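# Hang scaffold bracket on post ring at red-marked hole

## Task

Mount the scaffold bracket on the post's ring at the hole marked red: slide the bracket's jaws fully onto the ring and drive its wedge down through that marked hole until it stops. At the end the bracket must be supported by the ring only, touching neither the table nor any other object there, and its tube must stick out radially, straight away from the post. The post is loose on the table and must finish upright in its original spot. Anything held in place only by the robot at the end does not count.

## Robot and tools

Robot: two xArm6-type arms with parallel grippers, named left_arm and right_arm. Each arm's root sits on the table plane: left_arm at (+0.023, +0.341, 0) m with quat_wxyz (+0.995, 0, 0, +0.100); right_arm at (-0.001, -0.339, 0) m with quat_wxyz (+0.998, 0, 0, -0.057). The arm names do not refer to sides of any image.

Scene frame: origin on the table top midway between the arms, +z up, +x out over the table, left_arm on the +y side. All gripper positions (metres), orientations (quat_wxyz) and velocities (m/s, rad/s) in results use this frame. The reported hand position may be slightly wrong, more so at long reach.

Gripper: fingers point along the gripper's +z axis and close along its y axis. end_effector_position is the point between the pads when closed, about 2 cm short of the fingertips; closing pushes the tips about 10 mm further along +z. Pad gap is 0.084 m when fully open.

Tool execute_actions, argument actions: a list that is empty (just report the state), or holds one item. A motion item is {"rows": [...], "steps": n} with n from 1 to 15 (default 15), each step 1/30 s. Each row is one list of exactly 14 numbers covering both arms: left_arm waist, shoulder, elbow, forearm roll, wrist pitch, wrist roll, opening, then the same seven for right_arm. Always send all 14 even if one arm stays still. Joint values are absolute target angles in radians (the same numbers Joint positions prints), not offsets. Rows are applied one per step; if there are fewer rows than steps, the last row is held. A wait item is {"steps": n} with n up to 300, counted from the previous result, and your reply time is included. Optional pictures (boolean) turns camera images on or off; they come by default.

Joint ranges (rad), same for both arms: waist -6.283..6.283, shoulder -2.059..2.094, elbow -3.927..0.192, forearm roll -6.283..6.283, wrist pitch -1.693..3.142, wrist roll -6.283..6.283. A target more than 0.010 rad beyond an end, and further out than the current angle, gets the whole call refused (nothing is sent). True ends can differ by up to 0.010 rad; targets past the true end are clipped there and the result may say "joint sent to its limit" (possibly about an earlier action). No such line does not prove more travel exists.

Opening: a number from -1 (closed) to +1 (fully open), an absolute command. grip_measured in the result is the actual opening on this same scale. To hold something, command a value clearly below grip_measured; the lower, the harder the squeeze (about 24 N per pad max for parts up to ~6 cm). -1 gives full force on anything about 0.5 mm thick or more. Echoing grip_measured gives a light hold; wide parts may slip. Fast closing can overshoot force.

Motion limits: joint targets move at most 3.14 rad/s, with 0.16 s to reach speed, all joints of an arm timed to arrive together. Each step the sent target stays within 0.623 rad of the measured angle, and if it would put the gripper over 70 mm from its present spot all targets are pulled back proportionally. So large moves take several calls. Between calls the arms keep heading for the last row sent until they settle or a step is HELD; afterwards only a new action moves them further.

Result lines: state line per arm (left_arm: ... | right_arm: ...) with pose and velocities; Joint positions and Joint velocities, one block per arm, joints in column order then pad gap (m, m/s); joint torques in the same order without the gripper (total drive output, with per-arm offset, scale and noise, nonzero even in free air). "joint command not followed" means the clearance check altered or blocked some joint targets; the rest of the row still ran. HELD marks steps where your row, fully or partly, was not sent. MOTOR HOT appears from 65 °C; at 80 °C an OVER-TEMPERATURE FAULT brakes that arm until it cools. Holding loads heats motors, even while you think.

Torque fault: if contact torque hits a joint's load limit (waist 45.5, shoulder 45.5, elbow 27.3, forearm roll 27.3, wrist pitch 18.2, wrist roll 18.2 N m, held weight included), that arm halts, backs the joint off slightly, holds 10 s and drops the rest of the call.

Cameras: cam_left_wrist (672x504) and cam_right_wrist (672x504), both on the wrists, in that order. Calibration (pinhole plus radial distortion, OpenCV style) is given per camera with K, D and T_world_to_cam; it can be off by about 0.5% focal, 1.5 px centre, 0.5° and 2.5 mm pose. The camera frame is link wrist_camera_optical: +z forward, +x image right, +y image down.

zoom_image: camera (cam_left_wrist or cam_right_wrist) and region [x0, y0, x1, y1] in pixels of that camera's latest image, top-left origin, at most 504x504; returns a closer view. show_instructions takes nothing and returns the reference pages. read_manual (section, default "licences") returns URDF licence texts only. finished_scene with scene number (1 or 2) ends that scene irreversibly and reports success; replying with no tool call also ends things.

Avoid: knocking anything off the table, toppling or shifting the loose post, letting the arms collide or press on each other, dropping or slamming the bracket, hard pushes, and leaving the bracket supported by a gripper at the end. Random brief tugs on held parts or nudges to loose objects can occur. Smooth, efficient motion is preferred.

Each tool is called after "Call:" as name([rows], argument=value, ...), one row to a line, values as JSON.

## Session

Call:
execute_actions(actions=[])

Scene clock: 0.00 s of 7800.00 s.
left_arm: end_effector_position=(+0.1213, +0.0850, +0.2705) grip_measured=+1.00 end_effector_quat_wxyz=(-0.115, -0.708, +0.695, -0.058) end_effector_velocity=(+0.000, -0.000, -0.000) end_effector_angular_velocity=(-0.001, +0.000, +0.000) | right_arm: end_effector_position=(+0.2510, -0.3781, +0.3904) grip_measured=+1.00 end_effector_quat_wxyz=(+0.425, -0.505, +0.735, +0.154) end_effector_velocity=(-0.000, +0.000, +0.000) end_effector_angular_velocity=(-0.001, -0.000, +0.000)
Joint positions: left_arm=[-1.248 -0.936 -0.477 -0.2    1.243  0.554  0.084] | right_arm=[-0.95  -0.83  -0.69   0.875  1.891  1.001  0.084]
Joint velocities: left_arm=[ 0.     0.     0.    -0.    -0.001  0.    -0.   ] | right_arm=[ 0.    -0.001 -0.001  0.     0.     0.001  0.   ]
Joint torques (N m, as the arm reports them, + toward a larger angle): no reading
camera_calibration (this result's frames):
cam_left_wrist: T_world_to_cam=[[-0.996553, -0.0068557, 0.0826727, 0.125605], [-0.0260611, 0.971997, -0.233542, 0.0467596], [-0.0787566, -0.234892, -0.968826, 0.421235], [0, 0, 0, 1]] pos_world=[0.159566, 0.0543556, 0.408639]
cam_right_wrist: T_world_to_cam=[[-0.869923, 0.449779, -0.202319, 0.498348], [0.133881, 0.610187, 0.780863, -0.037716], [0.474669, 0.652204, -0.591032, 0.488716], [0, 0, 0, 1]] pos_world=[0.206595, -0.519876, 0.419124]

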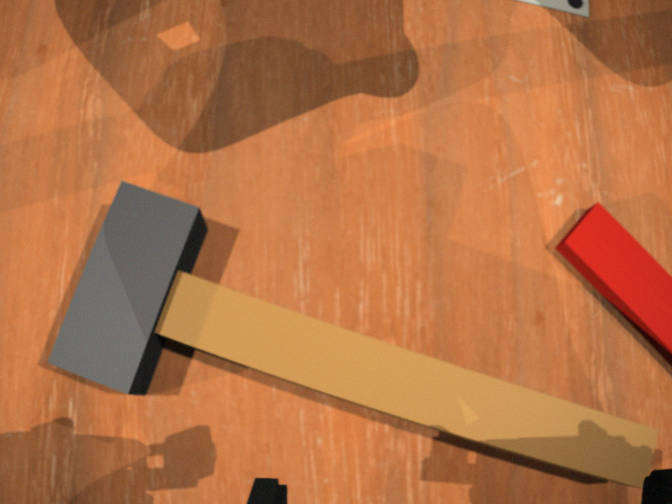

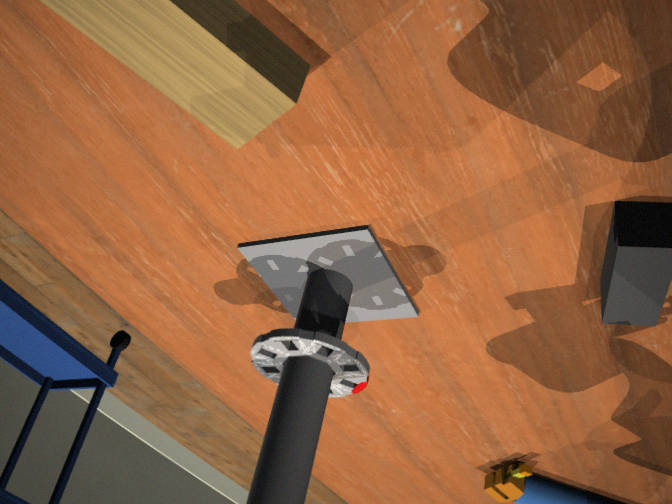

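Call:
show_instructions()

Call:
execute_actions([
  {"rows":[[-0.2,0,-1.9,0,1.9,0,1,0.6,0,-1.9,0,1.9,0.486,1]],"steps":15},
], pictures=false)

Call:
execute_actions([
  {"steps":50},
])

Reference images for this scene: manual page 1, manual page 2, manual page 3, manual page 4, manual page 5.

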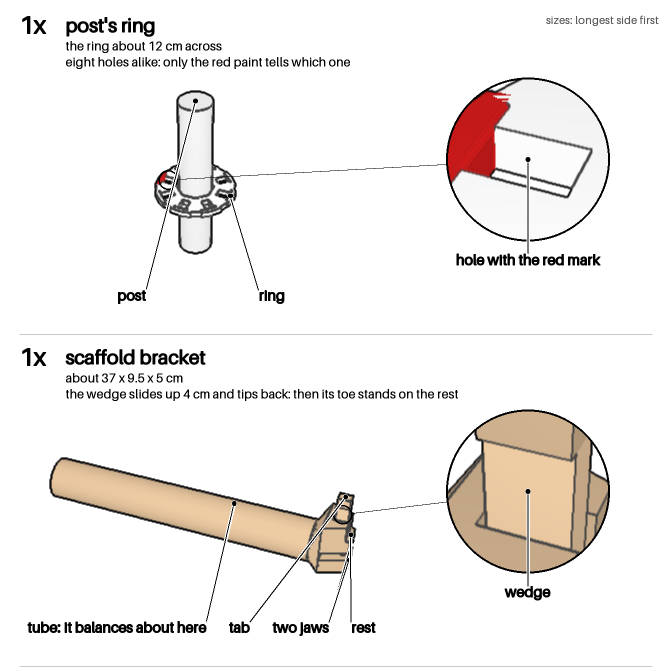

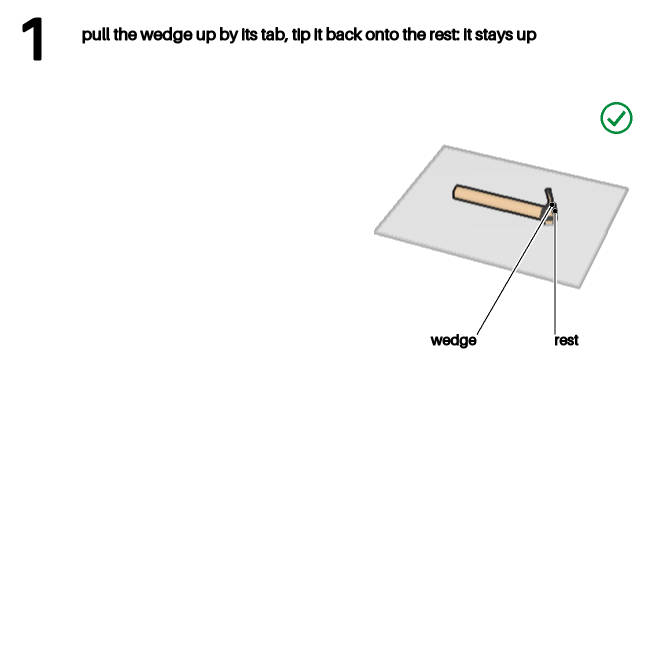

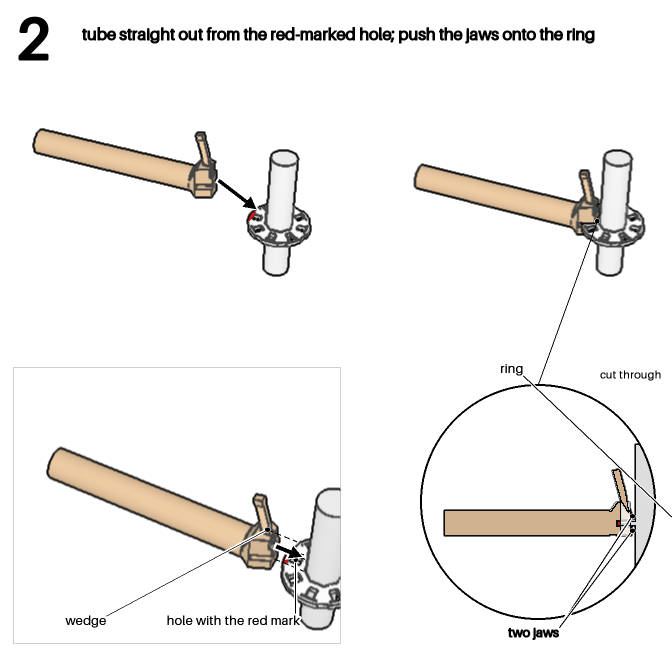

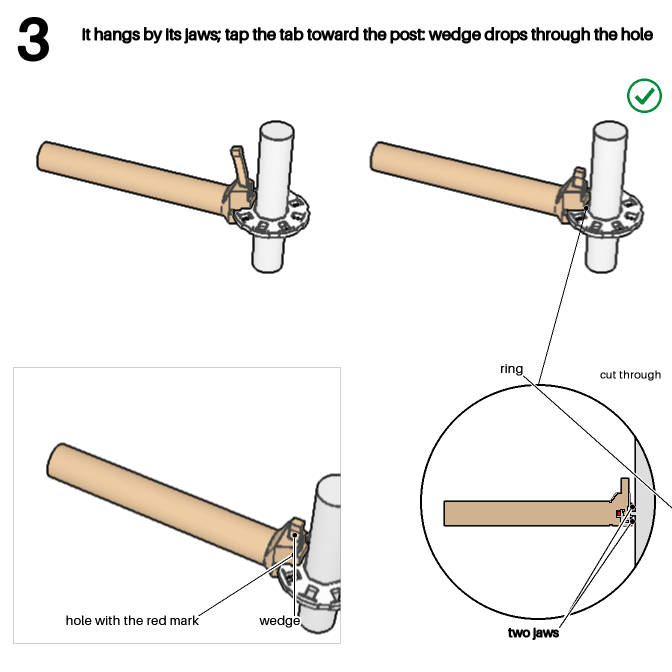

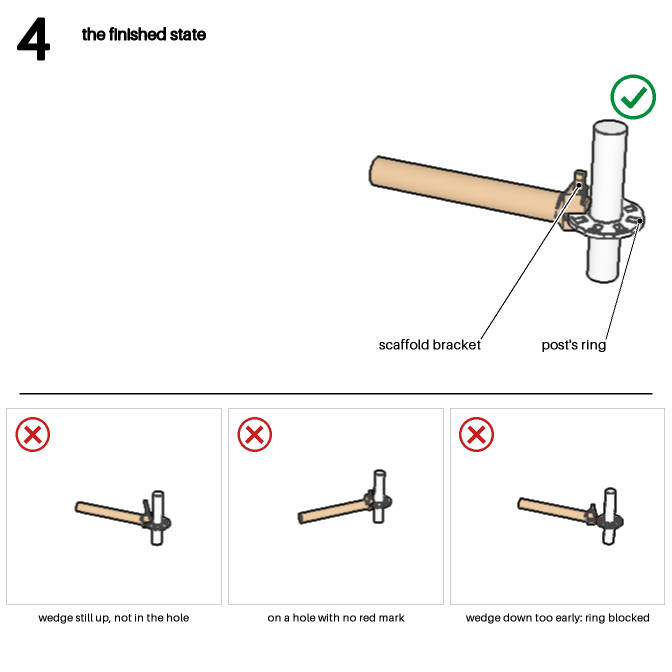

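Scene clock: 3.10 s of 7800.00 s.
left_arm: end_effector_position=(+0.2546, +0.1621, +0.3077) grip_measured=+1.00 end_effector_quat_wxyz=(+0.025, +0.913, -0.394, -0.106) end_effector_velocity=(+0.307, +0.186, +0.093) end_effector_angular_velocity=(+0.436, +0.245, +1.333) | right_arm: end_effector_position=(+0.3295, -0.3949, +0.3939) grip_measured=+1.00 end_effector_quat_wxyz=(-0.109, +0.880, -0.435, -0.154) end_effector_velocity=(+0.241, +0.162, +0.202) end_effector_angular_velocity=(-0.712, -0.515, +1.352)
Joint positions: left_arm=[-0.784 -0.476 -0.941 -0.085  1.617  0.236  0.084] | right_arm=[-0.254 -0.228 -1.385  0.256  1.897  0.599  0.084]
Joint velocities: left_arm=[ 0.986  0.875 -0.972  0.153  0.508 -0.423 -0.   ] | right_arm=[ 1.148  0.457 -1.142 -0.548  0.007 -0.243  0.   ]
Joint torques (N m, as the arm reports them, + toward a larger angle): left_arm=[  0.9  -18.8  -13.72  -0.34  -0.92  -0.45] | right_arm=[ -1.06 -12.51 -13.09  -0.33  -0.79  -0.56]
Steps of this call (steps 1 to 78: nothing new was sent; steps 79 to 93: all 15 steps of this action). Readings (joint positions):
79: left_arm=[-1.248 -0.936 -0.477 -0.200 1.243 0.554] | right_arm=[-0.950 -0.830 -0.690 0.874 1.891 1.001]
80: left_arm=[-1.244 -0.932 -0.481 -0.199 1.248 0.550] | right_arm=[-0.946 -0.826 -0.694 0.870 1.891 0.996]
82: left_arm=[-1.196 -0.884 -0.528 -0.183 1.300 0.504] | right_arm=[-0.896 -0.778 -0.743 0.818 1.892 0.953]
86: left_arm=[-1.028 -0.716 -0.698 -0.134 1.456 0.370] | right_arm=[-0.617 -0.497 -1.027 0.540 1.895 0.739]
93: the state above

Scene clock: 4.77 s of 7800.00 s.
left_arm: end_effector_position=(+0.4511, +0.3416, +0.4841) grip_measured=+1.00 end_effector_quat_wxyz=(+0.000, +1.000, +0.001, -0.000) end_effector_velocity=(-0.000, +0.000, -0.000) end_effector_angular_velocity=(+0.000, +0.002, +0.001) | right_arm: end_effector_position=(+0.3777, -0.1387, +0.4841) grip_measured=+1.00 end_effector_quat_wxyz=(+0.000, +1.000, +0.000, +0.000) end_effector_velocity=(-0.000, +0.000, -0.000) end_effector_angular_velocity=(-0.000, +0.001, +0.001)
Joint positions: left_arm=[-0.2   -0.    -1.9   -0.     1.9    0.     0.084] | right_arm=[ 0.6   -0.    -1.9   -0.     1.9    0.486  0.084]
Joint velocities: left_arm=[ 0.001  0.     0.     0.     0.001 -0.    -0.   ] | right_arm=[ 0.001  0.001 -0.    -0.     0.    -0.     0.   ]
Joint torques (N m, as the arm reports them, + toward a larger angle): left_arm=[  1.49 -24.94 -11.47   0.02  -1.46  -0.51] | right_arm=[ -0.13 -14.29 -12.87  -0.7   -1.74  -0.69]
Steps of this call (steps 1 to 45: the robot went on to your last target; steps 46 to 50: nothing new was sent). Readings (joint positions):
1: left_arm=[-0.752 -0.448 -0.973 -0.080 1.633 0.222] | right_arm=[-0.216 -0.213 -1.421 0.239 1.898 0.591]
2: left_arm=[-0.720 -0.422 -1.005 -0.076 1.649 0.210] | right_arm=[-0.179 -0.200 -1.455 0.223 1.898 0.584]
4: left_arm=[-0.661 -0.374 -1.071 -0.067 1.677 0.186] | right_arm=[-0.104 -0.174 -1.513 0.194 1.898 0.571]
8: left_arm=[-0.557 -0.290 -1.210 -0.052 1.727 0.144] | right_arm=[0.044 -0.133 -1.606 0.147 1.899 0.551]
50: the state above
All arms were judged still, so your last target was given up. Only a new action makes them travel on or press farther. Fingers that are still opening or closing keep moving.
camera_calibration (this result's frames):
cam_left_wrist: T_world_to_cam=[[0.000522707, -0.999999, 0.00121996, 0.36727], [-0.999964, -0.000512345, 0.00847866, 0.510232], [-0.00847803, -0.00122435, -0.999963, 0.617914], [0, 0, 0, 1]] pos_world=[0.515261, 0.368288, 0.613117]
cam_right_wrist: T_world_to_cam=[[-0.00537198, -0.999966, -0.00619863, -0.102699], [-0.999985, 0.00537593, -0.000621823, 0.448755], [0.000655125, 0.0061952, -0.999981, 0.615165], [0, 0, 0, 1]] pos_world=[0.447794, -0.108919, 0.614795]

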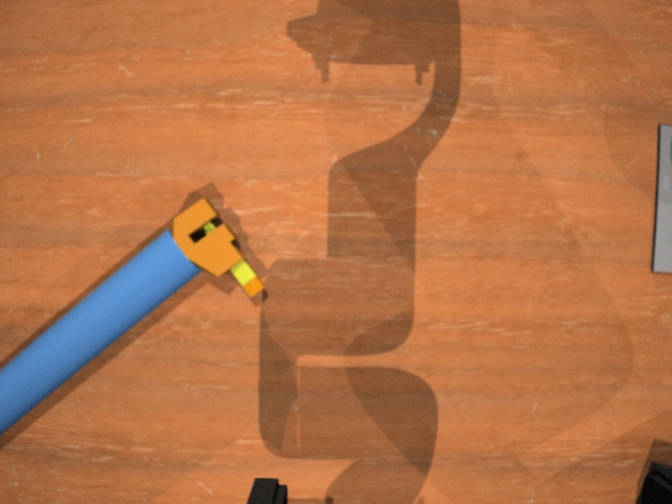

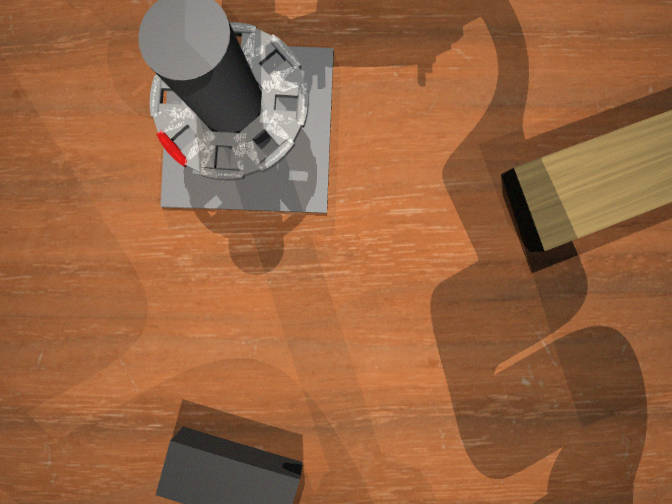

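Call:
execute_actions(actions=[])

Scene clock: 16.53 s of 7800.00 s.
left_arm: end_effector_position=(+0.4511, +0.3416, +0.4841) grip_measured=+1.00 end_effector_quat_wxyz=(+0.000, +1.000, +0.001, +0.000) end_effector_velocity=(+0.000, +0.001, -0.000) end_effector_angular_velocity=(+0.002, -0.000, +0.002) | right_arm: end_effector_position=(+0.3777, -0.1386, +0.4841) grip_measured=+1.00 end_effector_quat_wxyz=(+0.000, +1.000, +0.000, +0.000) end_effector_velocity=(-0.000, -0.000, -0.000) end_effector_angular_velocity=(-0.000, +0.001, -0.000)
Joint positions: left_arm=[-0.2    0.    -1.9   -0.     1.9    0.     0.084] | right_arm=[ 0.6   -0.    -1.9   -0.     1.9    0.486  0.084]
Joint velocities: left_arm=[ 0.001  0.    -0.     0.002 -0.     0.     0.   ] | right_arm=[-0.    -0.     0.001  0.     0.    -0.    -0.   ]
Joint torques (N m, as the arm reports them, + toward a larger angle): left_arm=[  1.21 -25.12 -11.47   0.04  -1.5   -0.51] | right_arm=[ -0.04 -14.1  -13.02  -0.84  -1.85  -0.73]
Steps of this call (steps 1 to 90: nothing new was sent; then 8.77 s passed at rest). Readings (joint positions):
1: left_arm=[-0.200 -0.000 -1.900 -0.000 1.900 0.000] | right_arm=[0.600 -0.000 -1.900 -0.000 1.900 0.486]
2: left_arm=[-0.200 -0.000 -1.900 -0.000 1.900 0.000] | right_arm=[0.600 -0.000 -1.900 -0.000 1.900 0.486]
4: left_arm=[-0.200 -0.000 -1.900 -0.000 1.900 0.000] | right_arm=[0.600 -0.000 -1.900 -0.000 1.900 0.486]
8: left_arm=[-0.200 -0.000 -1.900 -0.000 1.900 0.000] | right_arm=[0.600 -0.000 -1.900 -0.000 1.900 0.486]
90: the state above
camera_calibration (this result's frames):
cam_left_wrist: T_world_to_cam=[[0.000572489, -0.999999, 0.00121543, 0.367271], [-0.999964, -0.000562198, 0.00845074, 0.510269], [-0.00845005, -0.00122022, -0.999964, 0.617909], [0, 0, 0, 1]] pos_world=[0.515262, 0.368312, 0.613128]
cam_right_wrist: T_world_to_cam=[[-0.00531835, -0.999967, -0.00620173, -0.102696], [-0.999986, 0.00532232, -0.00062415, 0.44874], [0.000657136, 0.00619832, -0.999981, 0.615165], [0, 0, 0, 1]] pos_world=[0.447784, -0.108894, 0.614796]

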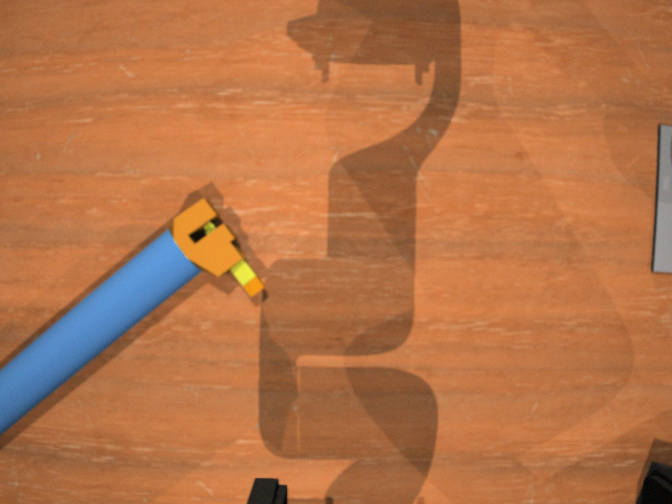

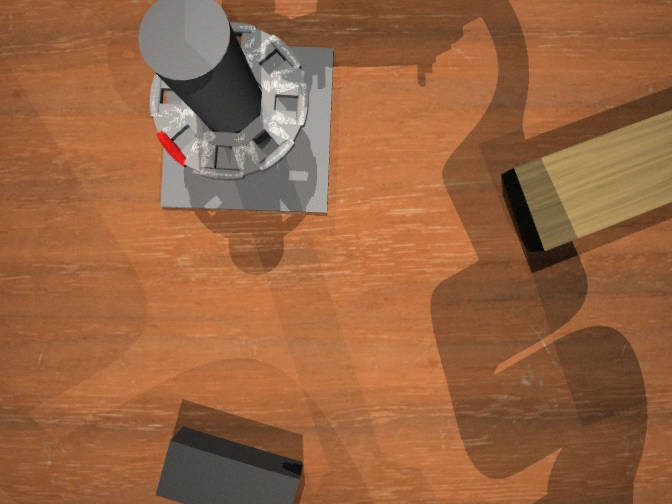

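Call:
execute_actions([
  {"rows":[[-0.18,0.005,-1.82,0,1.82,-0.04,1,0.58,0,-1.9,0,1.9,0.5,1],[-0.16,0.01,-1.72,0,1.71,-0.09,1,0.55,0,-1.9,0,1.9,0.5,1],[-0.14,0.015,-1.63,0,1.61,-0.14,0.8,0.52,0,-1.9,0,1.9,0.5,1],[-0.12,0.02,-1.54,0,1.52,-0.19,0.6,0.49,0,-1.9,0,1.9,0.5,1],[-0.1,0.025,-1.45,0,1.42,-0.24,0.4,0.46,0,-1.9,0,1.9,0.5,1],[-0.08,0.03,-1.36,0,1.33,-0.29,0.2,0.43,0,-1.9,0,1.9,0.5,1],[-0.06,0.035,-1.27,0,1.23,-0.33,0,0.4,0,-1.9,0,1.9,0.5,1],[-0.04,0.04,-1.18,0,1.14,-0.38,-0.2,0.4,0,-1.9,0,1.9,0.5,1],[-0.02,0.045,-1.09,0,1.04,-0.43,-0.2,0.4,0,-1.9,0,1.9,0.5,1],[0.0085,0.0517,-0.9685,0,0.9168,-0.484,-0.2,0.4,0,-1.9,0,1.9,0.5,1]],"steps":15},
], pictures=false)

Call:
execute_actions([
  {"steps":15},
])

Scene clock: 25.13 s of 7800.00 s.
left_arm: end_effector_position=(+0.5024, +0.3865, +0.3401) grip_measured=-0.20 end_effector_quat_wxyz=(-0.000, +0.988, +0.155, -0.006) end_effector_velocity=(+0.042, +0.106, -0.361) end_effector_angular_velocity=(+0.005, +0.029, +0.696) | right_arm: end_effector_position=(+0.4094, -0.2164, +0.4842) grip_measured=+1.00 end_effector_quat_wxyz=(+0.000, +0.994, -0.105, +0.000) end_effector_velocity=(+0.004, -0.016, +0.001) end_effector_angular_velocity=(+0.006, +0.001, -0.041)
Joint positions: left_arm=[-0.107  0.024 -1.493  0.     1.481 -0.217  0.035] | right_arm=[ 0.404 -0.    -1.9   -0.     1.9    0.5    0.084]
Joint velocities: left_arm=[ 0.21   0.055  0.965  0.002 -0.992 -0.486 -0.007] | right_arm=[-0.042 -0.002  0.     0.006  0.001  0.     0.   ]
Joint torques (N m, as the arm reports them, + toward a larger angle): left_arm=[  1.22 -30.08 -14.69   0.04  -1.54  -0.6 ] | right_arm=[  1.17 -14.19 -12.96  -0.61  -1.9   -0.79]
Steps of this call (steps 1 to 90: nothing new was sent; then 5.10 s passed at rest; steps 91 to 105: all 15 steps of this action). Readings (joint positions):
91: left_arm=[-0.200 0.000 -1.900 -0.000 1.900 -0.000] | right_arm=[0.600 -0.000 -1.900 0.000 1.900 0.486]
92: left_arm=[-0.199 -0.000 -1.896 -0.000 1.895 -0.003] | right_arm=[0.598 -0.000 -1.900 0.000 1.900 0.488]
94: left_arm=[-0.189 -0.002 -1.857 -0.000 1.847 -0.025] | right_arm=[0.580 -0.000 -1.900 0.000 1.900 0.493]
98: left_arm=[-0.160 0.011 -1.717 0.000 1.709 -0.094] | right_arm=[0.494 0.000 -1.900 0.000 1.900 0.498]
105: the state above

Scene clock: 25.63 s of 7800.00 s.
left_arm: end_effector_position=(+0.4811, +0.4339, +0.1647) grip_measured=-0.22 end_effector_quat_wxyz=(-0.000, +0.946, +0.324, -0.003) end_effector_velocity=(-0.109, +0.046, -0.244) end_effector_angular_velocity=(-0.012, +0.066, +0.459) | right_arm: end_effector_position=(+0.4099, -0.2178, +0.4841) grip_measured=+1.00 end_effector_quat_wxyz=(-0.000, +0.994, -0.107, +0.000) end_effector_velocity=(-0.000, -0.000, -0.000) end_effector_angular_velocity=(-0.000, +0.000, -0.001)
Joint positions: left_arm=[-0.001  0.05  -1.014  0.     0.969 -0.46   0.035] | right_arm=[ 0.4   -0.    -1.9    0.     1.9    0.5    0.084]
Joint velocities: left_arm=[ 0.144  0.052  0.671 -0.    -0.656 -0.315 -0.   ] | right_arm=[-0.001 -0.     0.001 -0.     0.     0.    -0.   ]
Joint torques (N m, as the arm reports them, + toward a larger angle): left_arm=[ -0.49 -34.96 -17.41   0.05  -1.56  -0.38] | right_arm=[ -0.07 -14.24 -13.    -0.73  -1.91  -0.78]
Steps of this call (steps 1 to 15: the robot went on to your last target). Readings (joint positions):
1: left_arm=[-0.100 0.026 -1.461 0.000 1.447 -0.233] | right_arm=[0.403 -0.000 -1.900 0.000 1.900 0.500]
2: left_arm=[-0.093 0.028 -1.429 0.000 1.413 -0.249] | right_arm=[0.402 -0.000 -1.900 0.000 1.900 0.500]
4: left_arm=[-0.079 0.031 -1.364 0.000 1.342 -0.283] | right_arm=[0.401 -0.000 -1.900 0.000 1.900 0.500]
8: left_arm=[-0.050 0.038 -1.233 0.000 1.202 -0.349] | right_arm=[0.401 -0.000 -1.900 0.000 1.900 0.500]
15: the state above
camera_calibration (this result's frames):
cam_left_wrist: T_world_to_cam=[[0.612036, -0.790829, -0.00128243, 0.0754434], [-0.790748, -0.611995, 0.0134085, 0.7068], [-0.0113887, -0.00719242, -0.999909, 0.302924], [0, 0, 0, 1]] pos_world=[0.516177, 0.4944, 0.293516]
cam_right_wrist: T_world_to_cam=[[-0.217375, -0.976068, -0.00622326, -0.0895788], [-0.976086, 0.217383, -0.000623549, 0.517764], [0.00196146, 0.00593889, -0.99998, 0.615048], [0, 0, 0, 1]] pos_world=[0.484704, -0.203641, 0.614801]

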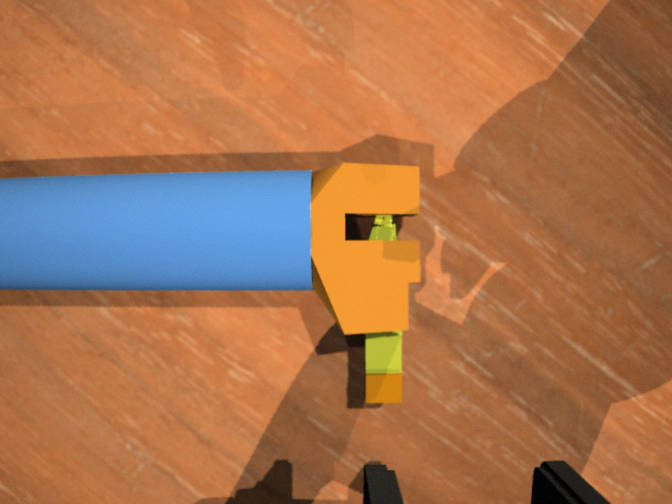

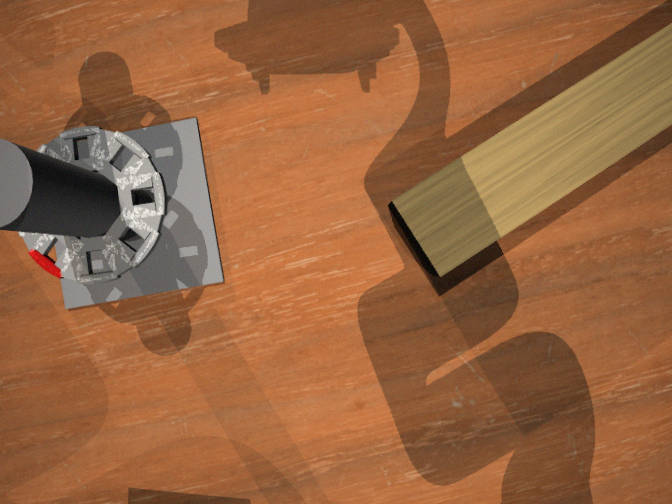

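Call:
execute_actions(actions=[])

Scene clock: 27.23 s of 7800.00 s.
left_arm: end_effector_position=(+0.4755, +0.4375, +0.1500) grip_measured=-0.22 end_effector_quat_wxyz=(+0.000, +0.940, +0.340, -0.000) end_effector_velocity=(-0.001, +0.001, -0.000) end_effector_angular_velocity=(+0.001, +0.002, +0.000) | right_arm: end_effector_position=(+0.4099, -0.2179, +0.4841) grip_measured=+1.00 end_effector_quat_wxyz=(+0.000, +0.994, -0.107, +0.000) end_effector_velocity=(+0.000, -0.000, +0.000) end_effector_angular_velocity=(-0.000, -0.001, -0.001)
Joint positions: left_arm=[ 0.008  0.052 -0.969 -0.     0.917 -0.484  0.035] | right_arm=[ 0.4   -0.    -1.9   -0.     1.9    0.5    0.084]
Joint velocities: left_arm=[ 0.001  0.    -0.     0.001  0.002  0.    -0.   ] | right_arm=[-0.     0.001 -0.002 -0.     0.001  0.    -0.   ]
Joint torques (N m, as the arm reports them, + toward a larger angle): left_arm=[  1.46 -28.84 -12.96   0.16  -1.48  -0.53] | right_arm=[ -0.05 -14.41 -13.03  -0.77  -1.86  -0.77]
Steps of this call (steps 1 to 30: the robot went on to your last target; steps 31 to 48: nothing new was sent). Readings (joint positions):
1: left_arm=[0.002 0.052 -0.995 0.000 0.951 -0.468] | right_arm=[0.400 -0.000 -1.900 0.000 1.900 0.500]
2: left_arm=[0.005 0.052 -0.983 0.000 0.939 -0.474] | right_arm=[0.400 -0.000 -1.900 0.000 1.900 0.500]
4: left_arm=[0.007 0.052 -0.975 0.000 0.926 -0.480] | right_arm=[0.400 -0.000 -1.900 0.000 1.900 0.500]
8: left_arm=[0.008 0.051 -0.972 -0.000 0.918 -0.483] | right_arm=[0.400 -0.000 -1.900 0.000 1.900 0.500]
48: the state above
All arms were judged still, so your last target was given up. Only a new action makes them travel on or press farther. Fingers that are still opening or closing keep moving.
camera_calibration (this result's frames):
cam_left_wrist: T_world_to_cam=[[0.638903, -0.769286, 0.00121486, 0.0590641], [-0.769266, -0.638873, 0.00845357, 0.707118], [-0.00572707, -0.00633557, -0.999964, 0.285122], [0, 0, 0, 1]] pos_world=[0.507858, 0.499002, 0.279063]
cam_right_wrist: T_world_to_cam=[[-0.21756, -0.976027, -0.00620179, -0.089576], [-0.976045, 0.217568, -0.000624117, 0.51783], [0.00195847, 0.00591744, -0.999981, 0.61504], [0, 0, 0, 1]] pos_world=[0.484733, -0.203731, 0.614796]

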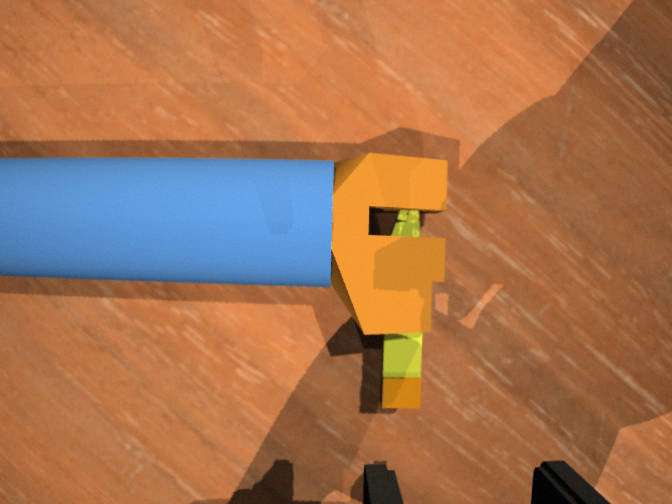

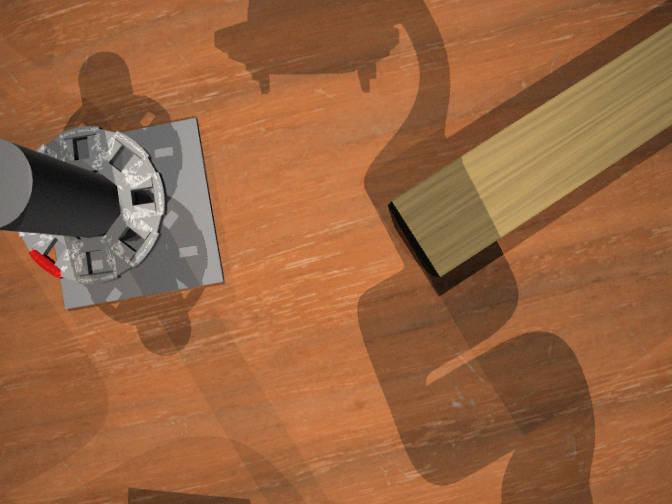

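Call:
execute_actions([
  {"rows":[[0.012,0.07,-0.965,0,0.895,-0.46,-0.2,0.42,-0.02,-1.85,0,1.8,0.6,1],[0.016,0.09,-0.953,0,0.863,-0.444,-0.2,0.45,-0.04,-1.8,0,1.7,0.7,1],[0.016,0.115,-0.94,0,0.825,-0.444,-0.2,0.48,-0.06,-1.75,0,1.6,0.8,1],[0.016,0.145,-0.926,0,0.781,-0.444,-0.2,0.51,-0.08,-1.7,0,1.5,0.9,1],[0.016,0.1729,-0.9133,0,0.7404,-0.444,-0.2,0.54,-0.1,-1.65,0,1.4,1.0,1],[0.016,0.195,-0.907,0,0.712,-0.444,-0.2,0.57,-0.12,-1.6,0,1.3,1.1,1],[0.016,0.217,-0.901,0,0.684,-0.444,-0.2,0.6,-0.14,-1.55,0,1.2,1.2,1],[0.016,0.239,-0.897,0,0.658,-0.444,-0.2,0.63,-0.16,-1.5,0,1.1,1.3,1],[0.016,0.26,-0.893,0,0.633,-0.444,-0.2,0.66,-0.18,-1.45,0,1,1.4,1],[0.016,0.275,-0.891,0,0.616,-0.444,-0.2,0.7,-0.2,-1.4,0,0.9,1.5,1],[0.016,0.2847,-0.8901,0,0.6054,-0.444,-0.2,0.74,-0.3,-1.0,0,0.6,1.6,1]],"steps":15},
], pictures=false)

Call:
execute_actions([
  {"steps":25},
])

Scene clock: 40.40 s of 7800.00 s.
left_arm: end_effector_position=(+0.4752, +0.4410, +0.0405) grip_measured=-0.22 end_effector_quat_wxyz=(-0.000, +0.946, +0.325, -0.004) end_effector_velocity=(+0.001, +0.000, -0.094) end_effector_angular_velocity=(+0.004, -0.018, -0.005) | right_arm: end_effector_position=(+0.4556, -0.0944, +0.4614) grip_measured=+1.00 end_effector_quat_wxyz=(-0.160, +0.919, -0.331, +0.144) end_effector_velocity=(-0.049, +0.224, -0.307) end_effector_angular_velocity=(+0.668, -0.088, -0.760)
Joint positions: left_arm=[ 0.016  0.272 -0.89   0.     0.627 -0.444  0.035] | right_arm=[ 0.605 -0.16  -1.481  0.     1.209  1.184  0.084]
Joint velocities: left_arm=[-0.     0.218  0.04   0.001 -0.275  0.004  0.   ] | right_arm=[ 0.426 -0.445  1.573 -0.001 -1.521  1.307 -0.   ]
Joint torques (N m, as the arm reports them, + toward a larger angle): left_arm=[  1.42 -40.9  -13.59   0.11  -1.56  -0.53] | right_arm=[ -1.32 -11.46 -13.88  -0.82  -2.53  -1.03]
Steps of this call (steps 1 to 90: nothing new was sent; then 9.67 s passed at rest; steps 91 to 105: all 15 steps of this action). Readings (joint positions):
91: left_arm=[0.009 0.052 -0.968 -0.000 0.917 -0.484] | right_arm=[0.400 -0.000 -1.900 -0.000 1.900 0.500]
92: left_arm=[0.009 0.053 -0.968 -0.000 0.914 -0.481] | right_arm=[0.401 -0.001 -1.898 -0.000 1.895 0.505]
94: left_arm=[0.011 0.066 -0.965 -0.000 0.893 -0.468] | right_arm=[0.411 -0.011 -1.873 -0.000 1.844 0.556]
98: left_arm=[0.015 0.138 -0.931 0.000 0.792 -0.450] | right_arm=[0.477 -0.057 -1.757 0.000 1.614 0.786]
105: the state above

Scene clock: 41.23 s of 7800.00 s.
left_arm: end_effector_position=(+0.4775, +0.4415, +0.0360) grip_measured=-0.22 end_effector_quat_wxyz=(+0.000, +0.946, +0.325, +0.000) end_effector_velocity=(-0.000, -0.001, -0.000) end_effector_angular_velocity=(-0.000, +0.002, -0.001) | right_arm: end_effector_position=(+0.4347, -0.0237, +0.3945) grip_measured=+1.00 end_effector_quat_wxyz=(-0.308, +0.830, -0.440, +0.152) end_effector_velocity=(-0.001, +0.001, -0.002) end_effector_angular_velocity=(-0.001, +0.003, +0.002)
Joint positions: left_arm=[ 0.016  0.285 -0.89  -0.     0.605 -0.444  0.035] | right_arm=[ 0.74  -0.3   -1.    -0.     0.6    1.6    0.084]
Joint velocities: left_arm=[-0.001  0.    -0.     0.     0.002 -0.    -0.   ] | right_arm=[ 0.002 -0.     0.004  0.    -0.002  0.001 -0.   ]
Joint torques (N m, as the arm reports them, + toward a larger angle): left_arm=[  1.51 -31.91 -10.85   0.08  -1.47  -0.52] | right_arm=[  0.19 -12.01 -16.1   -0.83  -2.6   -0.85]
Steps of this call (steps 1 to 25: the robot went on to your last target). Readings (joint positions):
1: left_arm=[0.016 0.277 -0.889 0.000 0.619 -0.444] | right_arm=[0.619 -0.174 -1.429 0.000 1.156 1.227]
2: left_arm=[0.016 0.280 -0.890 0.000 0.614 -0.444] | right_arm=[0.633 -0.187 -1.377 0.000 1.098 1.270]
4: left_arm=[0.016 0.282 -0.891 -0.000 0.609 -0.444] | right_arm=[0.661 -0.216 -1.274 0.000 0.967 1.359]
8: left_arm=[0.016 0.283 -0.891 -0.000 0.606 -0.444] | right_arm=[0.717 -0.275 -1.083 0.000 0.714 1.525]
25: the state above
camera_calibration (this result's frames):
cam_left_wrist: T_world_to_cam=[[0.613569, -0.78964, 0.00124449, 0.0820818], [-0.789619, -0.613539, 0.00839129, 0.710716], [-0.00586256, -0.00613131, -0.999964, 0.171165], [0, 0, 0, 1]] pos_world=[0.511836, 0.501917, 0.165092]
cam_right_wrist: T_world_to_cam=[[-0.6363, -0.417337, -0.648809, 0.553624], [-0.563774, 0.825641, 0.0218236, 0.326097], [0.526575, 0.379668, -0.760638, 0.210621], [0, 0, 0, 1]] pos_world=[0.425208, -0.118158, 0.512286]

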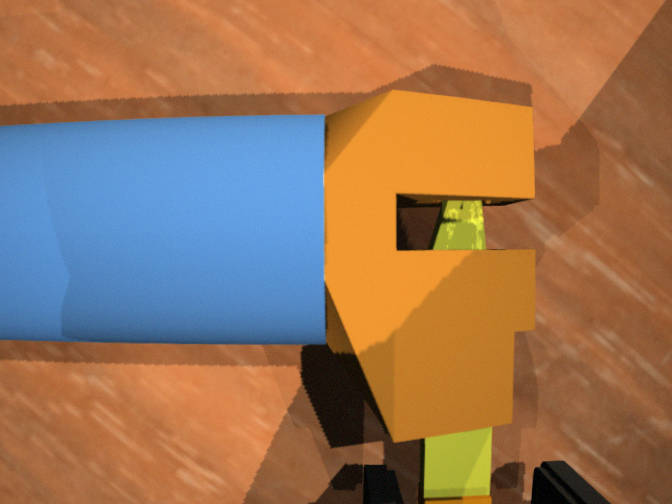

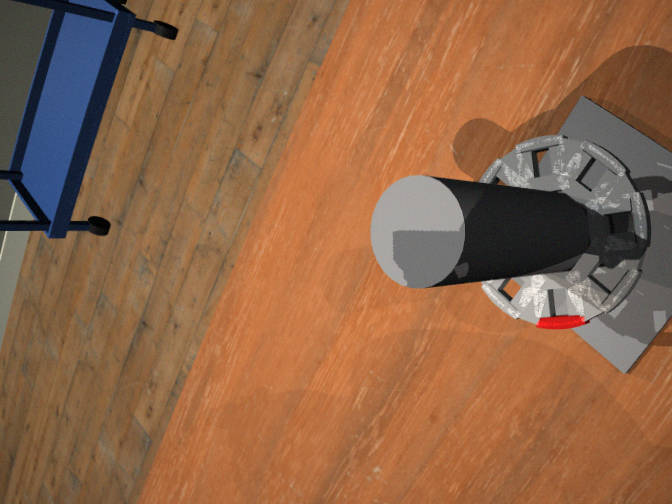

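Call:
execute_actions([
  {"rows":[[0.016,0.2847,-0.8901,0,0.6054,-0.444,-0.3,0.74,-0.3,-0.345,0,-0.4,3.14,1],[0.016,0.2847,-0.8901,0,0.6054,-0.444,-0.4,0.74,-0.3,-0.345,0,-0.4,3.14,1],[0.016,0.2847,-0.8901,0,0.6054,-0.444,-0.5,0.74,-0.3,-0.345,0,-0.4,3.14,1],[0.016,0.2847,-0.8901,0,0.6054,-0.444,-0.55,0.74,-0.3,-0.345,0,-0.4,3.14,1],[0.016,0.2847,-0.8901,0,0.6054,-0.444,-0.6,0.74,-0.3,-0.345,0,-0.4,3.14,1],[0.016,0.2847,-0.8901,0,0.6054,-0.444,-0.63,0.74,-0.3,-0.345,0,-0.4,3.14,1],[0.016,0.2847,-0.8901,0,0.6054,-0.444,-0.66,0.74,-0.3,-0.345,0,-0.4,3.14,1],[0.016,0.2847,-0.8901,0,0.6054,-0.444,-0.69,0.74,-0.3,-0.345,0,-0.4,3.14,1],[0.016,0.2847,-0.8901,0,0.6054,-0.444,-0.72,0.74,-0.3,-0.345,0,-0.4,3.14,1],[0.016,0.2847,-0.8901,0,0.6054,-0.444,-0.76,0.74,-0.3,-0.345,0,-0.4,3.14,1],[0.016,0.2847,-0.8901,0,0.6054,-0.444,-0.8,0.74,-0.3,-0.345,0,-0.4,3.14,1],[0.016,0.2847,-0.8901,0,0.6054,-0.444,-0.85,0.74,-0.3,-0.345,0,-0.4,3.14,1]],"steps":15},
], pictures=false)

Call:
execute_actions([
  {"rows":[[0.013,0.2747,-0.8785,0,0.604,-0.447,-0.85,0.74,-0.3,-0.345,0,-0.4,3.14,1],[0.0096,0.2646,-0.867,0,0.6023,-0.45,-0.85,0.74,-0.3,-0.345,0,-0.4,3.14,1],[0.0064,0.2546,-0.8553,0,0.6007,-0.4535,-0.85,0.74,-0.3,-0.345,0,-0.4,3.14,1],[0.0032,0.2446,-0.8438,0,0.5992,-0.457,-0.85,0.74,-0.3,-0.345,0,-0.4,3.14,1],[0,0.2345,-0.832,0,0.5977,-0.46,-0.85,0.74,-0.3,-0.345,0,-0.4,3.14,1],[-0.0032,0.2245,-0.8206,0,0.5961,-0.463,-0.85,0.74,-0.3,-0.345,0,-0.4,3.14,1],[-0.0032,0.2245,-0.8206,0,0.5961,-0.463,-0.85,0.74,-0.3,-0.345,0,-0.4,3.14,1],[-0.002,0.2213,-0.8264,0,0.605,-0.462,-0.85,0.74,-0.3,-0.345,0,-0.4,3.14,1],[-0.0008,0.218,-0.8322,0,0.614,-0.461,-0.85,0.74,-0.3,-0.345,0,-0.4,3.14,1],[0.0004,0.2148,-0.838,0,0.623,-0.459,-0.85,0.74,-0.3,-0.345,0,-0.4,3.14,1],[0.0016,0.2116,-0.8438,0,0.632,-0.458,-0.85,0.74,-0.3,-0.345,0,-0.4,3.14,1],[0.0028,0.2084,-0.8496,0,0.641,-0.457,-0.85,0.74,-0.3,-0.345,0,-0.4,3.14,1],[0.004,0.2052,-0.8554,0,0.65,-0.456,-0.85,0.74,-0.3,-0.345,0,-0.4,3.14,1],[0.0052,0.202,-0.8612,0,0.659,-0.455,-0.85,0.74,-0.3,-0.345,0,-0.4,3.14,1],[0.0064,0.1987,-0.867,0,0.668,-0.4535,-0.85,0.74,-0.3,-0.345,0,-0.4,3.14,1]],"steps":15},
], pictures=false)

Call:
execute_actions([
  {"rows":[[0.008,0.1944,-0.8747,0,0.68,-0.452,-0.85,0.74,0.552,-0.345,0,-1.65,3.14,1],[0.0096,0.19,-0.8824,0,0.692,-0.45,-0.85,0.74,0.552,-0.345,0,-1.65,3.14,1],[0.0112,0.1858,-0.89,0,0.704,-0.449,-0.85,0.74,0.552,-0.345,0,-1.65,3.14,1],[0.0128,0.1815,-0.898,0,0.716,-0.447,-0.85,0.74,0.552,-0.345,0,-1.65,3.14,1],[0.0144,0.1772,-0.9056,0,0.728,-0.446,-0.85,0.74,0.552,-0.345,0,-1.65,3.14,1],[0.016,0.1729,-0.9133,0,0.7404,-0.444,-0.85,0.74,0.552,-0.345,0,-1.65,3.14,1],[0.0198,0.1785,-0.9328,0,0.7543,-0.44,-0.85,0.74,0.552,-0.345,0,-1.65,3.14,1],[0.0236,0.1842,-0.9524,0,0.7682,-0.436,-0.85,0.74,0.552,-0.345,0,-1.65,3.14,1],[0.0274,0.1898,-0.9719,0,0.7821,-0.4325,-0.85,0.74,0.552,-0.345,0,-1.65,3.14,1],[0.0312,0.1955,-0.9915,0,0.796,-0.429,-0.85,0.74,0.552,-0.345,0,-1.65,3.14,1],[0.035,0.2011,-1.011,0,0.8099,-0.425,-0.85,0.74,0.552,-0.345,0,-1.65,3.14,1],[0.0388,0.2068,-1.0306,0,0.8238,-0.421,-0.85,0.74,0.552,-0.345,0,-1.65,3.14,1],[0.0426,0.2124,-1.05,0,0.8377,-0.417,-0.85,0.74,0.552,-0.345,0,-1.65,3.14,1],[0.0464,0.218,-1.0697,0,0.8516,-0.413,-0.85,0.74,0.552,-0.345,0,-1.65,3.14,1],[0.0502,0.2237,-1.0892,0,0.8655,-0.4095,-0.85,0.74,0.552,-0.345,0,-1.65,3.14,1]],"steps":15},
])

Scene clock: 55.23 s of 7800.00 s.
left_arm: end_effector_position=(+0.4773, +0.4418, +0.0360) grip_measured=-0.67 end_effector_quat_wxyz=(-0.000, +0.946, +0.325, -0.000) end_effector_velocity=(+0.001, -0.002, +0.000) end_effector_angular_velocity=(-0.001, -0.003, -0.003) | right_arm: end_effector_position=(+0.4099, -0.0415, +0.2664) grip_measured=+1.00 end_effector_quat_wxyz=(-0.419, +0.612, -0.669, +0.048) end_effector_velocity=(-0.094, -0.069, -0.115) end_effector_angular_velocity=(+2.303, +0.336, -1.740)
Joint positions: left_arm=[ 0.017  0.285 -0.89   0.     0.606 -0.444  0.015] | right_arm=[ 0.74  -0.299 -0.496  0.    -0.075  2.285  0.084]
Joint velocities: left_arm=[-0.004  0.001 -0.001 -0.002 -0.002  0.001  0.   ] | right_arm=[-0.001  0.013  1.245  0.001 -2.335  2.697  0.   ]
Joint torques (N m, as the arm reports them, + toward a larger angle): left_arm=[ -1.09 -31.27 -11.14  -0.21  -1.93  -0.36] | right_arm=[  0.18 -12.68 -18.54  -0.72  -2.56  -0.45]
Steps of this call (steps 1 to 15: the robot went on to your last target; steps 16 to 90: nothing new was sent; then 10.50 s passed at rest; steps 91 to 105: all 15 steps of this action). Readings (joint positions):
91: left_arm=[0.016 0.285 -0.890 0.000 0.605 -0.444] | right_arm=[0.740 -0.300 -1.000 -0.000 0.600 1.600]
92: left_arm=[0.016 0.285 -0.890 -0.000 0.605 -0.444] | right_arm=[0.740 -0.300 -0.996 -0.000 0.594 1.605]
94: left_arm=[0.016 0.285 -0.890 0.000 0.605 -0.444] | right_arm=[0.740 -0.303 -0.954 -0.000 0.543 1.655]
98: left_arm=[0.017 0.284 -0.890 0.000 0.606 -0.444] | right_arm=[0.740 -0.298 -0.791 0.000 0.387 1.814]
105: the state above

Scene clock: 55.73 s of 7800.00 s.
left_arm: end_effector_position=(+0.4663, +0.4326, +0.0519) grip_measured=-0.67 end_effector_quat_wxyz=(-0.000, +0.946, +0.325, -0.001) end_effector_velocity=(+0.036, +0.023, +0.084) end_effector_angular_velocity=(+0.006, -0.025, +0.006) | right_arm: end_effector_position=(+0.3965, -0.0512, +0.2677) grip_measured=+1.00 end_effector_quat_wxyz=(+0.476, -0.270, +0.823, +0.152) end_effector_velocity=(-0.002, -0.002, -0.005) end_effector_angular_velocity=(+0.047, +0.042, -0.037)
Joint positions: left_arm=[ 0.002  0.212 -0.845 -0.     0.634 -0.458  0.015] | right_arm=[ 0.74  -0.3   -0.346 -0.    -0.399  3.134  0.084]
Joint velocities: left_arm=[ 0.033 -0.106 -0.16   0.002  0.24   0.026  0.   ] | right_arm=[-0.     0.001  0.012 -0.    -0.007  0.073  0.   ]
Joint torques (N m, as the arm reports them, + toward a larger angle): left_arm=[  0.17 -35.03 -13.93   0.36  -2.46  -0.25] | right_arm=[ -0.43  -9.98 -13.47  -0.76  -2.77  -0.74]
Steps of this call (steps 1 to 15: all 15 steps of this action). Readings (joint positions):
1: left_arm=[0.016 0.285 -0.890 0.000 0.606 -0.444] | right_arm=[0.740 -0.299 -0.458 0.000 -0.149 2.376]
2: left_arm=[0.016 0.284 -0.889 -0.000 0.605 -0.445] | right_arm=[0.740 -0.299 -0.427 0.000 -0.213 2.468]
4: left_arm=[0.013 0.276 -0.878 -0.000 0.604 -0.447] | right_arm=[0.740 -0.300 -0.385 0.000 -0.305 2.651]
8: left_arm=[0.002 0.245 -0.841 -0.000 0.600 -0.457] | right_arm=[0.740 -0.301 -0.354 -0.000 -0.383 2.977]
15: the state above

Scene clock: 56.23 s of 7800.00 s.
left_arm: end_effector_position=(+0.4957, +0.4548, +0.1030) grip_measured=-0.66 end_effector_quat_wxyz=(+0.000, +0.946, +0.325, +0.000) end_effector_velocity=(+0.101, +0.079, +0.107) end_effector_angular_velocity=(+0.001, -0.004, -0.002) | right_arm: end_effector_position=(+0.3921, -0.0544, +0.1385) grip_measured=+1.00 end_effector_quat_wxyz=(+0.508, -0.261, +0.804, +0.164) end_effector_velocity=(-0.095, -0.069, -0.119) end_effector_angular_velocity=(+0.572, -0.784, -0.003)
Joint positions: left_arm=[ 0.035  0.201 -1.009  0.     0.807 -0.425  0.015] | right_arm=[ 0.74   0.328 -0.345 -0.    -1.11   3.139  0.084]
Joint velocities: left_arm=[ 0.11   0.155 -0.565  0.     0.406  0.112  0.   ] | right_arm=[-0.     1.635  0.028  0.    -2.634  0.005  0.   ]
Joint torques (N m, as the arm reports them, + toward a larger angle): left_arm=[  0.62 -34.78 -14.77   0.13  -2.42  -0.2 ] | right_arm=[  0.24 -17.84  -6.7   -0.62  -3.56  -0.79]
Steps of this call (steps 1 to 15: all 15 steps of this action). Readings (joint positions):
1: left_arm=[0.003 0.209 -0.851 -0.000 0.643 -0.457] | right_arm=[0.740 -0.300 -0.346 -0.000 -0.400 3.136]
2: left_arm=[0.004 0.205 -0.856 -0.000 0.651 -0.456] | right_arm=[0.740 -0.296 -0.346 -0.000 -0.405 3.137]
4: left_arm=[0.007 0.198 -0.869 -0.000 0.671 -0.453] | right_arm=[0.740 -0.249 -0.349 -0.000 -0.459 3.138]
8: left_arm=[0.013 0.182 -0.899 0.000 0.716 -0.447] | right_arm=[0.740 -0.037 -0.345 -0.000 -0.662 3.138]
15: the state above
camera_calibration (this result's frames):
cam_left_wrist: T_world_to_cam=[[0.613417, -0.789758, 0.00149561, 0.0814423], [-0.789742, -0.61339, 0.00772844, 0.732663], [-0.0051862, -0.0059219, -0.999969, 0.237926], [0, 0, 0, 1]] pos_world=[0.529891, 0.515137, 0.232134]
cam_right_wrist: T_world_to_cam=[[-0.580354, 0.814364, 0.000331419, 0.302738], [0.350633, 0.24951, 0.902663, -0.178846], [0.735014, 0.52398, -0.430347, -0.0696039], [0, 0, 0, 1]] pos_world=[0.289565, -0.165444, 0.131384]

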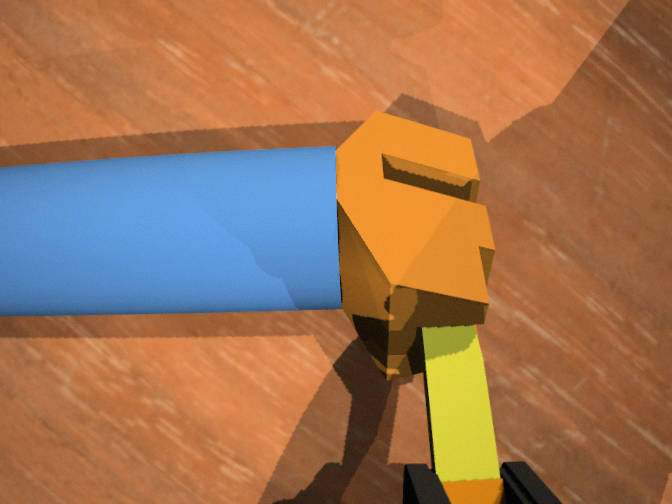

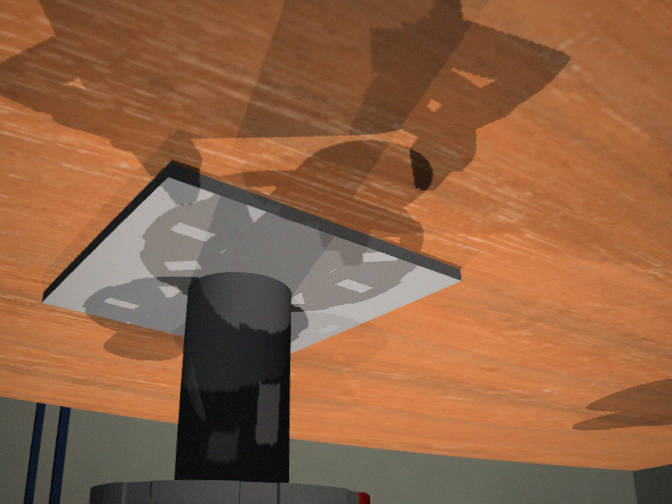

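Call:
execute_actions([
  {"rows":[[0.0539,0.2355,-1.1113,0,0.8758,-0.406,-0.85,0.76,0.552,-0.345,0,-1.65,3.14,1],[0.0576,0.2473,-1.1334,0,0.886,-0.402,-0.85,0.78,0.552,-0.345,0,-1.65,3.14,1],[0.0613,0.2592,-1.1555,0,0.8963,-0.398,-0.85,0.8,0.552,-0.345,0,-1.65,3.14,1],[0.065,0.271,-1.1776,0,0.9066,-0.395,-0.85,0.83,0.552,-0.345,0,-1.65,3.14,1],[0.0686,0.2828,-1.1997,0,0.9169,-0.391,-0.85,0.86,0.552,-0.345,0,-1.65,3.14,1],[0.0723,0.2946,-1.2218,0,0.9272,-0.387,-0.85,0.89,0.552,-0.345,0,-1.65,3.14,1],[0.076,0.3065,-1.2439,0,0.9374,-0.384,-0.85,0.92,0.552,-0.345,0,-1.65,3.14,1],[0.0797,0.3183,-1.266,0,0.9477,-0.38,-0.85,0.95,0.552,-0.345,0,-1.65,3.14,1],[0.0827,0.3312,-1.2875,0,0.9563,-0.377,-0.85,0.98,0.552,-0.345,0,-1.65,3.14,1],[0.0857,0.3441,-1.3089,0,0.9648,-0.374,-0.85,1.01,0.552,-0.345,0,-1.65,3.14,1],[0.0887,0.357,-1.3304,0,0.9734,-0.371,-0.85,1.04,0.552,-0.345,0,-1.65,3.14,1],[0.0917,0.3698,-1.3518,0,0.982,-0.368,-0.85,1.06,0.552,-0.345,0,-1.65,3.14,1],[0.0947,0.3827,-1.3733,0,0.9906,-0.365,-0.85,1.08,0.552,-0.345,0,-1.65,3.14,1],[0.0977,0.3956,-1.3947,0,0.9991,-0.362,-0.85,1.09,0.552,-0.345,0,-1.65,3.14,1],[0.1007,0.4085,-1.4162,0,1.0077,-0.359,-0.85,1.1,0.552,-0.345,0,-1.65,3.14,1]],"steps":15},
], pictures=false)

Call:
execute_actions([
  {"steps":20},
])

Scene clock: 65.40 s of 7800.00 s.
left_arm: end_effector_position=(+0.5513, +0.4988, +0.1349) grip_measured=-0.66 end_effector_quat_wxyz=(-0.000, +0.946, +0.325, +0.001) end_effector_velocity=(+0.109, +0.082, +0.028) end_effector_angular_velocity=(-0.002, +0.002, -0.004) | right_arm: end_effector_position=(+0.2812, +0.0234, +0.1734) grip_measured=+1.00 end_effector_quat_wxyz=(+0.594, -0.330, +0.674, +0.289) end_effector_velocity=(-0.266, +0.206, -0.000) end_effector_angular_velocity=(-0.002, +0.001, +0.733)
Joint positions: left_arm=[ 0.089  0.354 -1.326  0.     0.97  -0.372  0.015] | right_arm=[ 1.022  0.552 -0.345 -0.    -1.65   3.14   0.084]
Joint velocities: left_arm=[ 0.088  0.381 -0.64  -0.002  0.26   0.092 -0.   ] | right_arm=[ 0.731 -0.001  0.004 -0.001 -0.001 -0.001  0.   ]
Joint torques (N m, as the arm reports them, + toward a larger angle): left_arm=[ -1.11 -38.31 -13.99  -0.43  -2.06  -0.31] | right_arm=[ -3.19 -14.01  -3.12  -0.58  -2.31  -0.76]
Steps of this call (steps 1 to 30: the robot went on to your last target; steps 31 to 90: nothing new was sent; then 5.67 s passed at rest; steps 91 to 105: all 15 steps of this action). Readings (joint positions):
91: left_arm=[0.050 0.224 -1.089 0.000 0.866 -0.409] | right_arm=[0.740 0.552 -0.345 0.000 -1.650 3.140]
92: left_arm=[0.051 0.225 -1.091 -0.000 0.867 -0.409] | right_arm=[0.742 0.552 -0.345 0.000 -1.650 3.140]
94: left_arm=[0.053 0.234 -1.108 0.000 0.875 -0.406] | right_arm=[0.757 0.552 -0.345 0.000 -1.650 3.140]
98: left_arm=[0.066 0.271 -1.176 0.001 0.907 -0.395] | right_arm=[0.831 0.552 -0.345 0.000 -1.650 3.140]
105: the state above

Scene clock: 66.07 s of 7800.00 s.
left_arm: end_effector_position=(+0.5659, +0.5103, +0.1381) grip_measured=-0.66 end_effector_quat_wxyz=(+0.000, +0.946, +0.324, +0.000) end_effector_velocity=(+0.001, +0.001, +0.000) end_effector_angular_velocity=(+0.002, -0.002, -0.000) | right_arm: end_effector_position=(+0.2523, +0.0441, +0.1734) grip_measured=+1.00 end_effector_quat_wxyz=(+0.582, -0.356, +0.661, +0.312) end_effector_velocity=(-0.000, +0.000, +0.000) end_effector_angular_velocity=(+0.000, +0.000, +0.000)
Joint positions: left_arm=[ 0.101  0.408 -1.416 -0.     1.008 -0.359  0.015] | right_arm=[ 1.1    0.552 -0.345  0.    -1.65   3.14   0.084]
Joint velocities: left_arm=[ 0.001  0.001 -0.001  0.002 -0.002 -0.    -0.   ] | right_arm=[ 0.    -0.001  0.    -0.     0.     0.    -0.   ]
Joint torques (N m, as the arm reports them, + toward a larger angle): left_arm=[ -0.37 -39.94 -14.09  -0.18  -1.85  -0.31] | right_arm=[  0.14 -14.1   -3.11  -0.46  -2.32  -0.88]
Steps of this call (steps 1 to 20: the robot went on to your last target). Readings (joint positions):
1: left_arm=[0.091 0.367 -1.347 0.000 0.979 -0.369] | right_arm=[1.045 0.552 -0.345 -0.000 -1.650 3.140]
2: left_arm=[0.094 0.379 -1.367 0.000 0.987 -0.366] | right_arm=[1.063 0.552 -0.345 -0.000 -1.650 3.140]
4: left_arm=[0.098 0.396 -1.396 0.000 0.998 -0.362] | right_arm=[1.086 0.552 -0.345 -0.000 -1.650 3.140]
8: left_arm=[0.100 0.406 -1.413 -0.000 1.006 -0.360] | right_arm=[1.097 0.552 -0.345 0.000 -1.650 3.140]
20: the state above
camera_calibration (this result's frames):
cam_left_wrist: T_world_to_cam=[[0.61325, -0.789888, 0.00126663, 0.082305], [-0.789867, -0.613221, 0.00837748, 0.821823], [-0.00584054, -0.00613796, -0.999964, 0.274157], [0, 0, 0, 1]] pos_world=[0.600258, 0.570653, 0.267158]
cam_right_wrist: T_world_to_cam=[[-0.830089, 0.557622, 0.00310183, 0.215278], [0.0739839, 0.104617, 0.991757, -0.125197], [0.552701, 0.823476, -0.128097, -0.0230717], [0, 0, 0, 1]] pos_world=[0.200714, -0.0879471, 0.120542]

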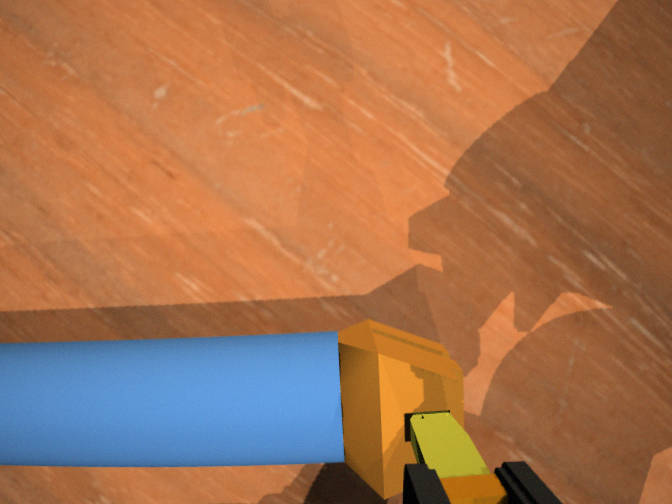

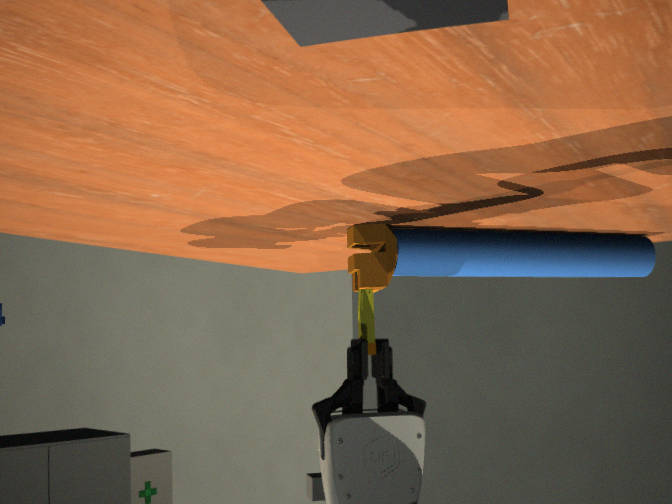

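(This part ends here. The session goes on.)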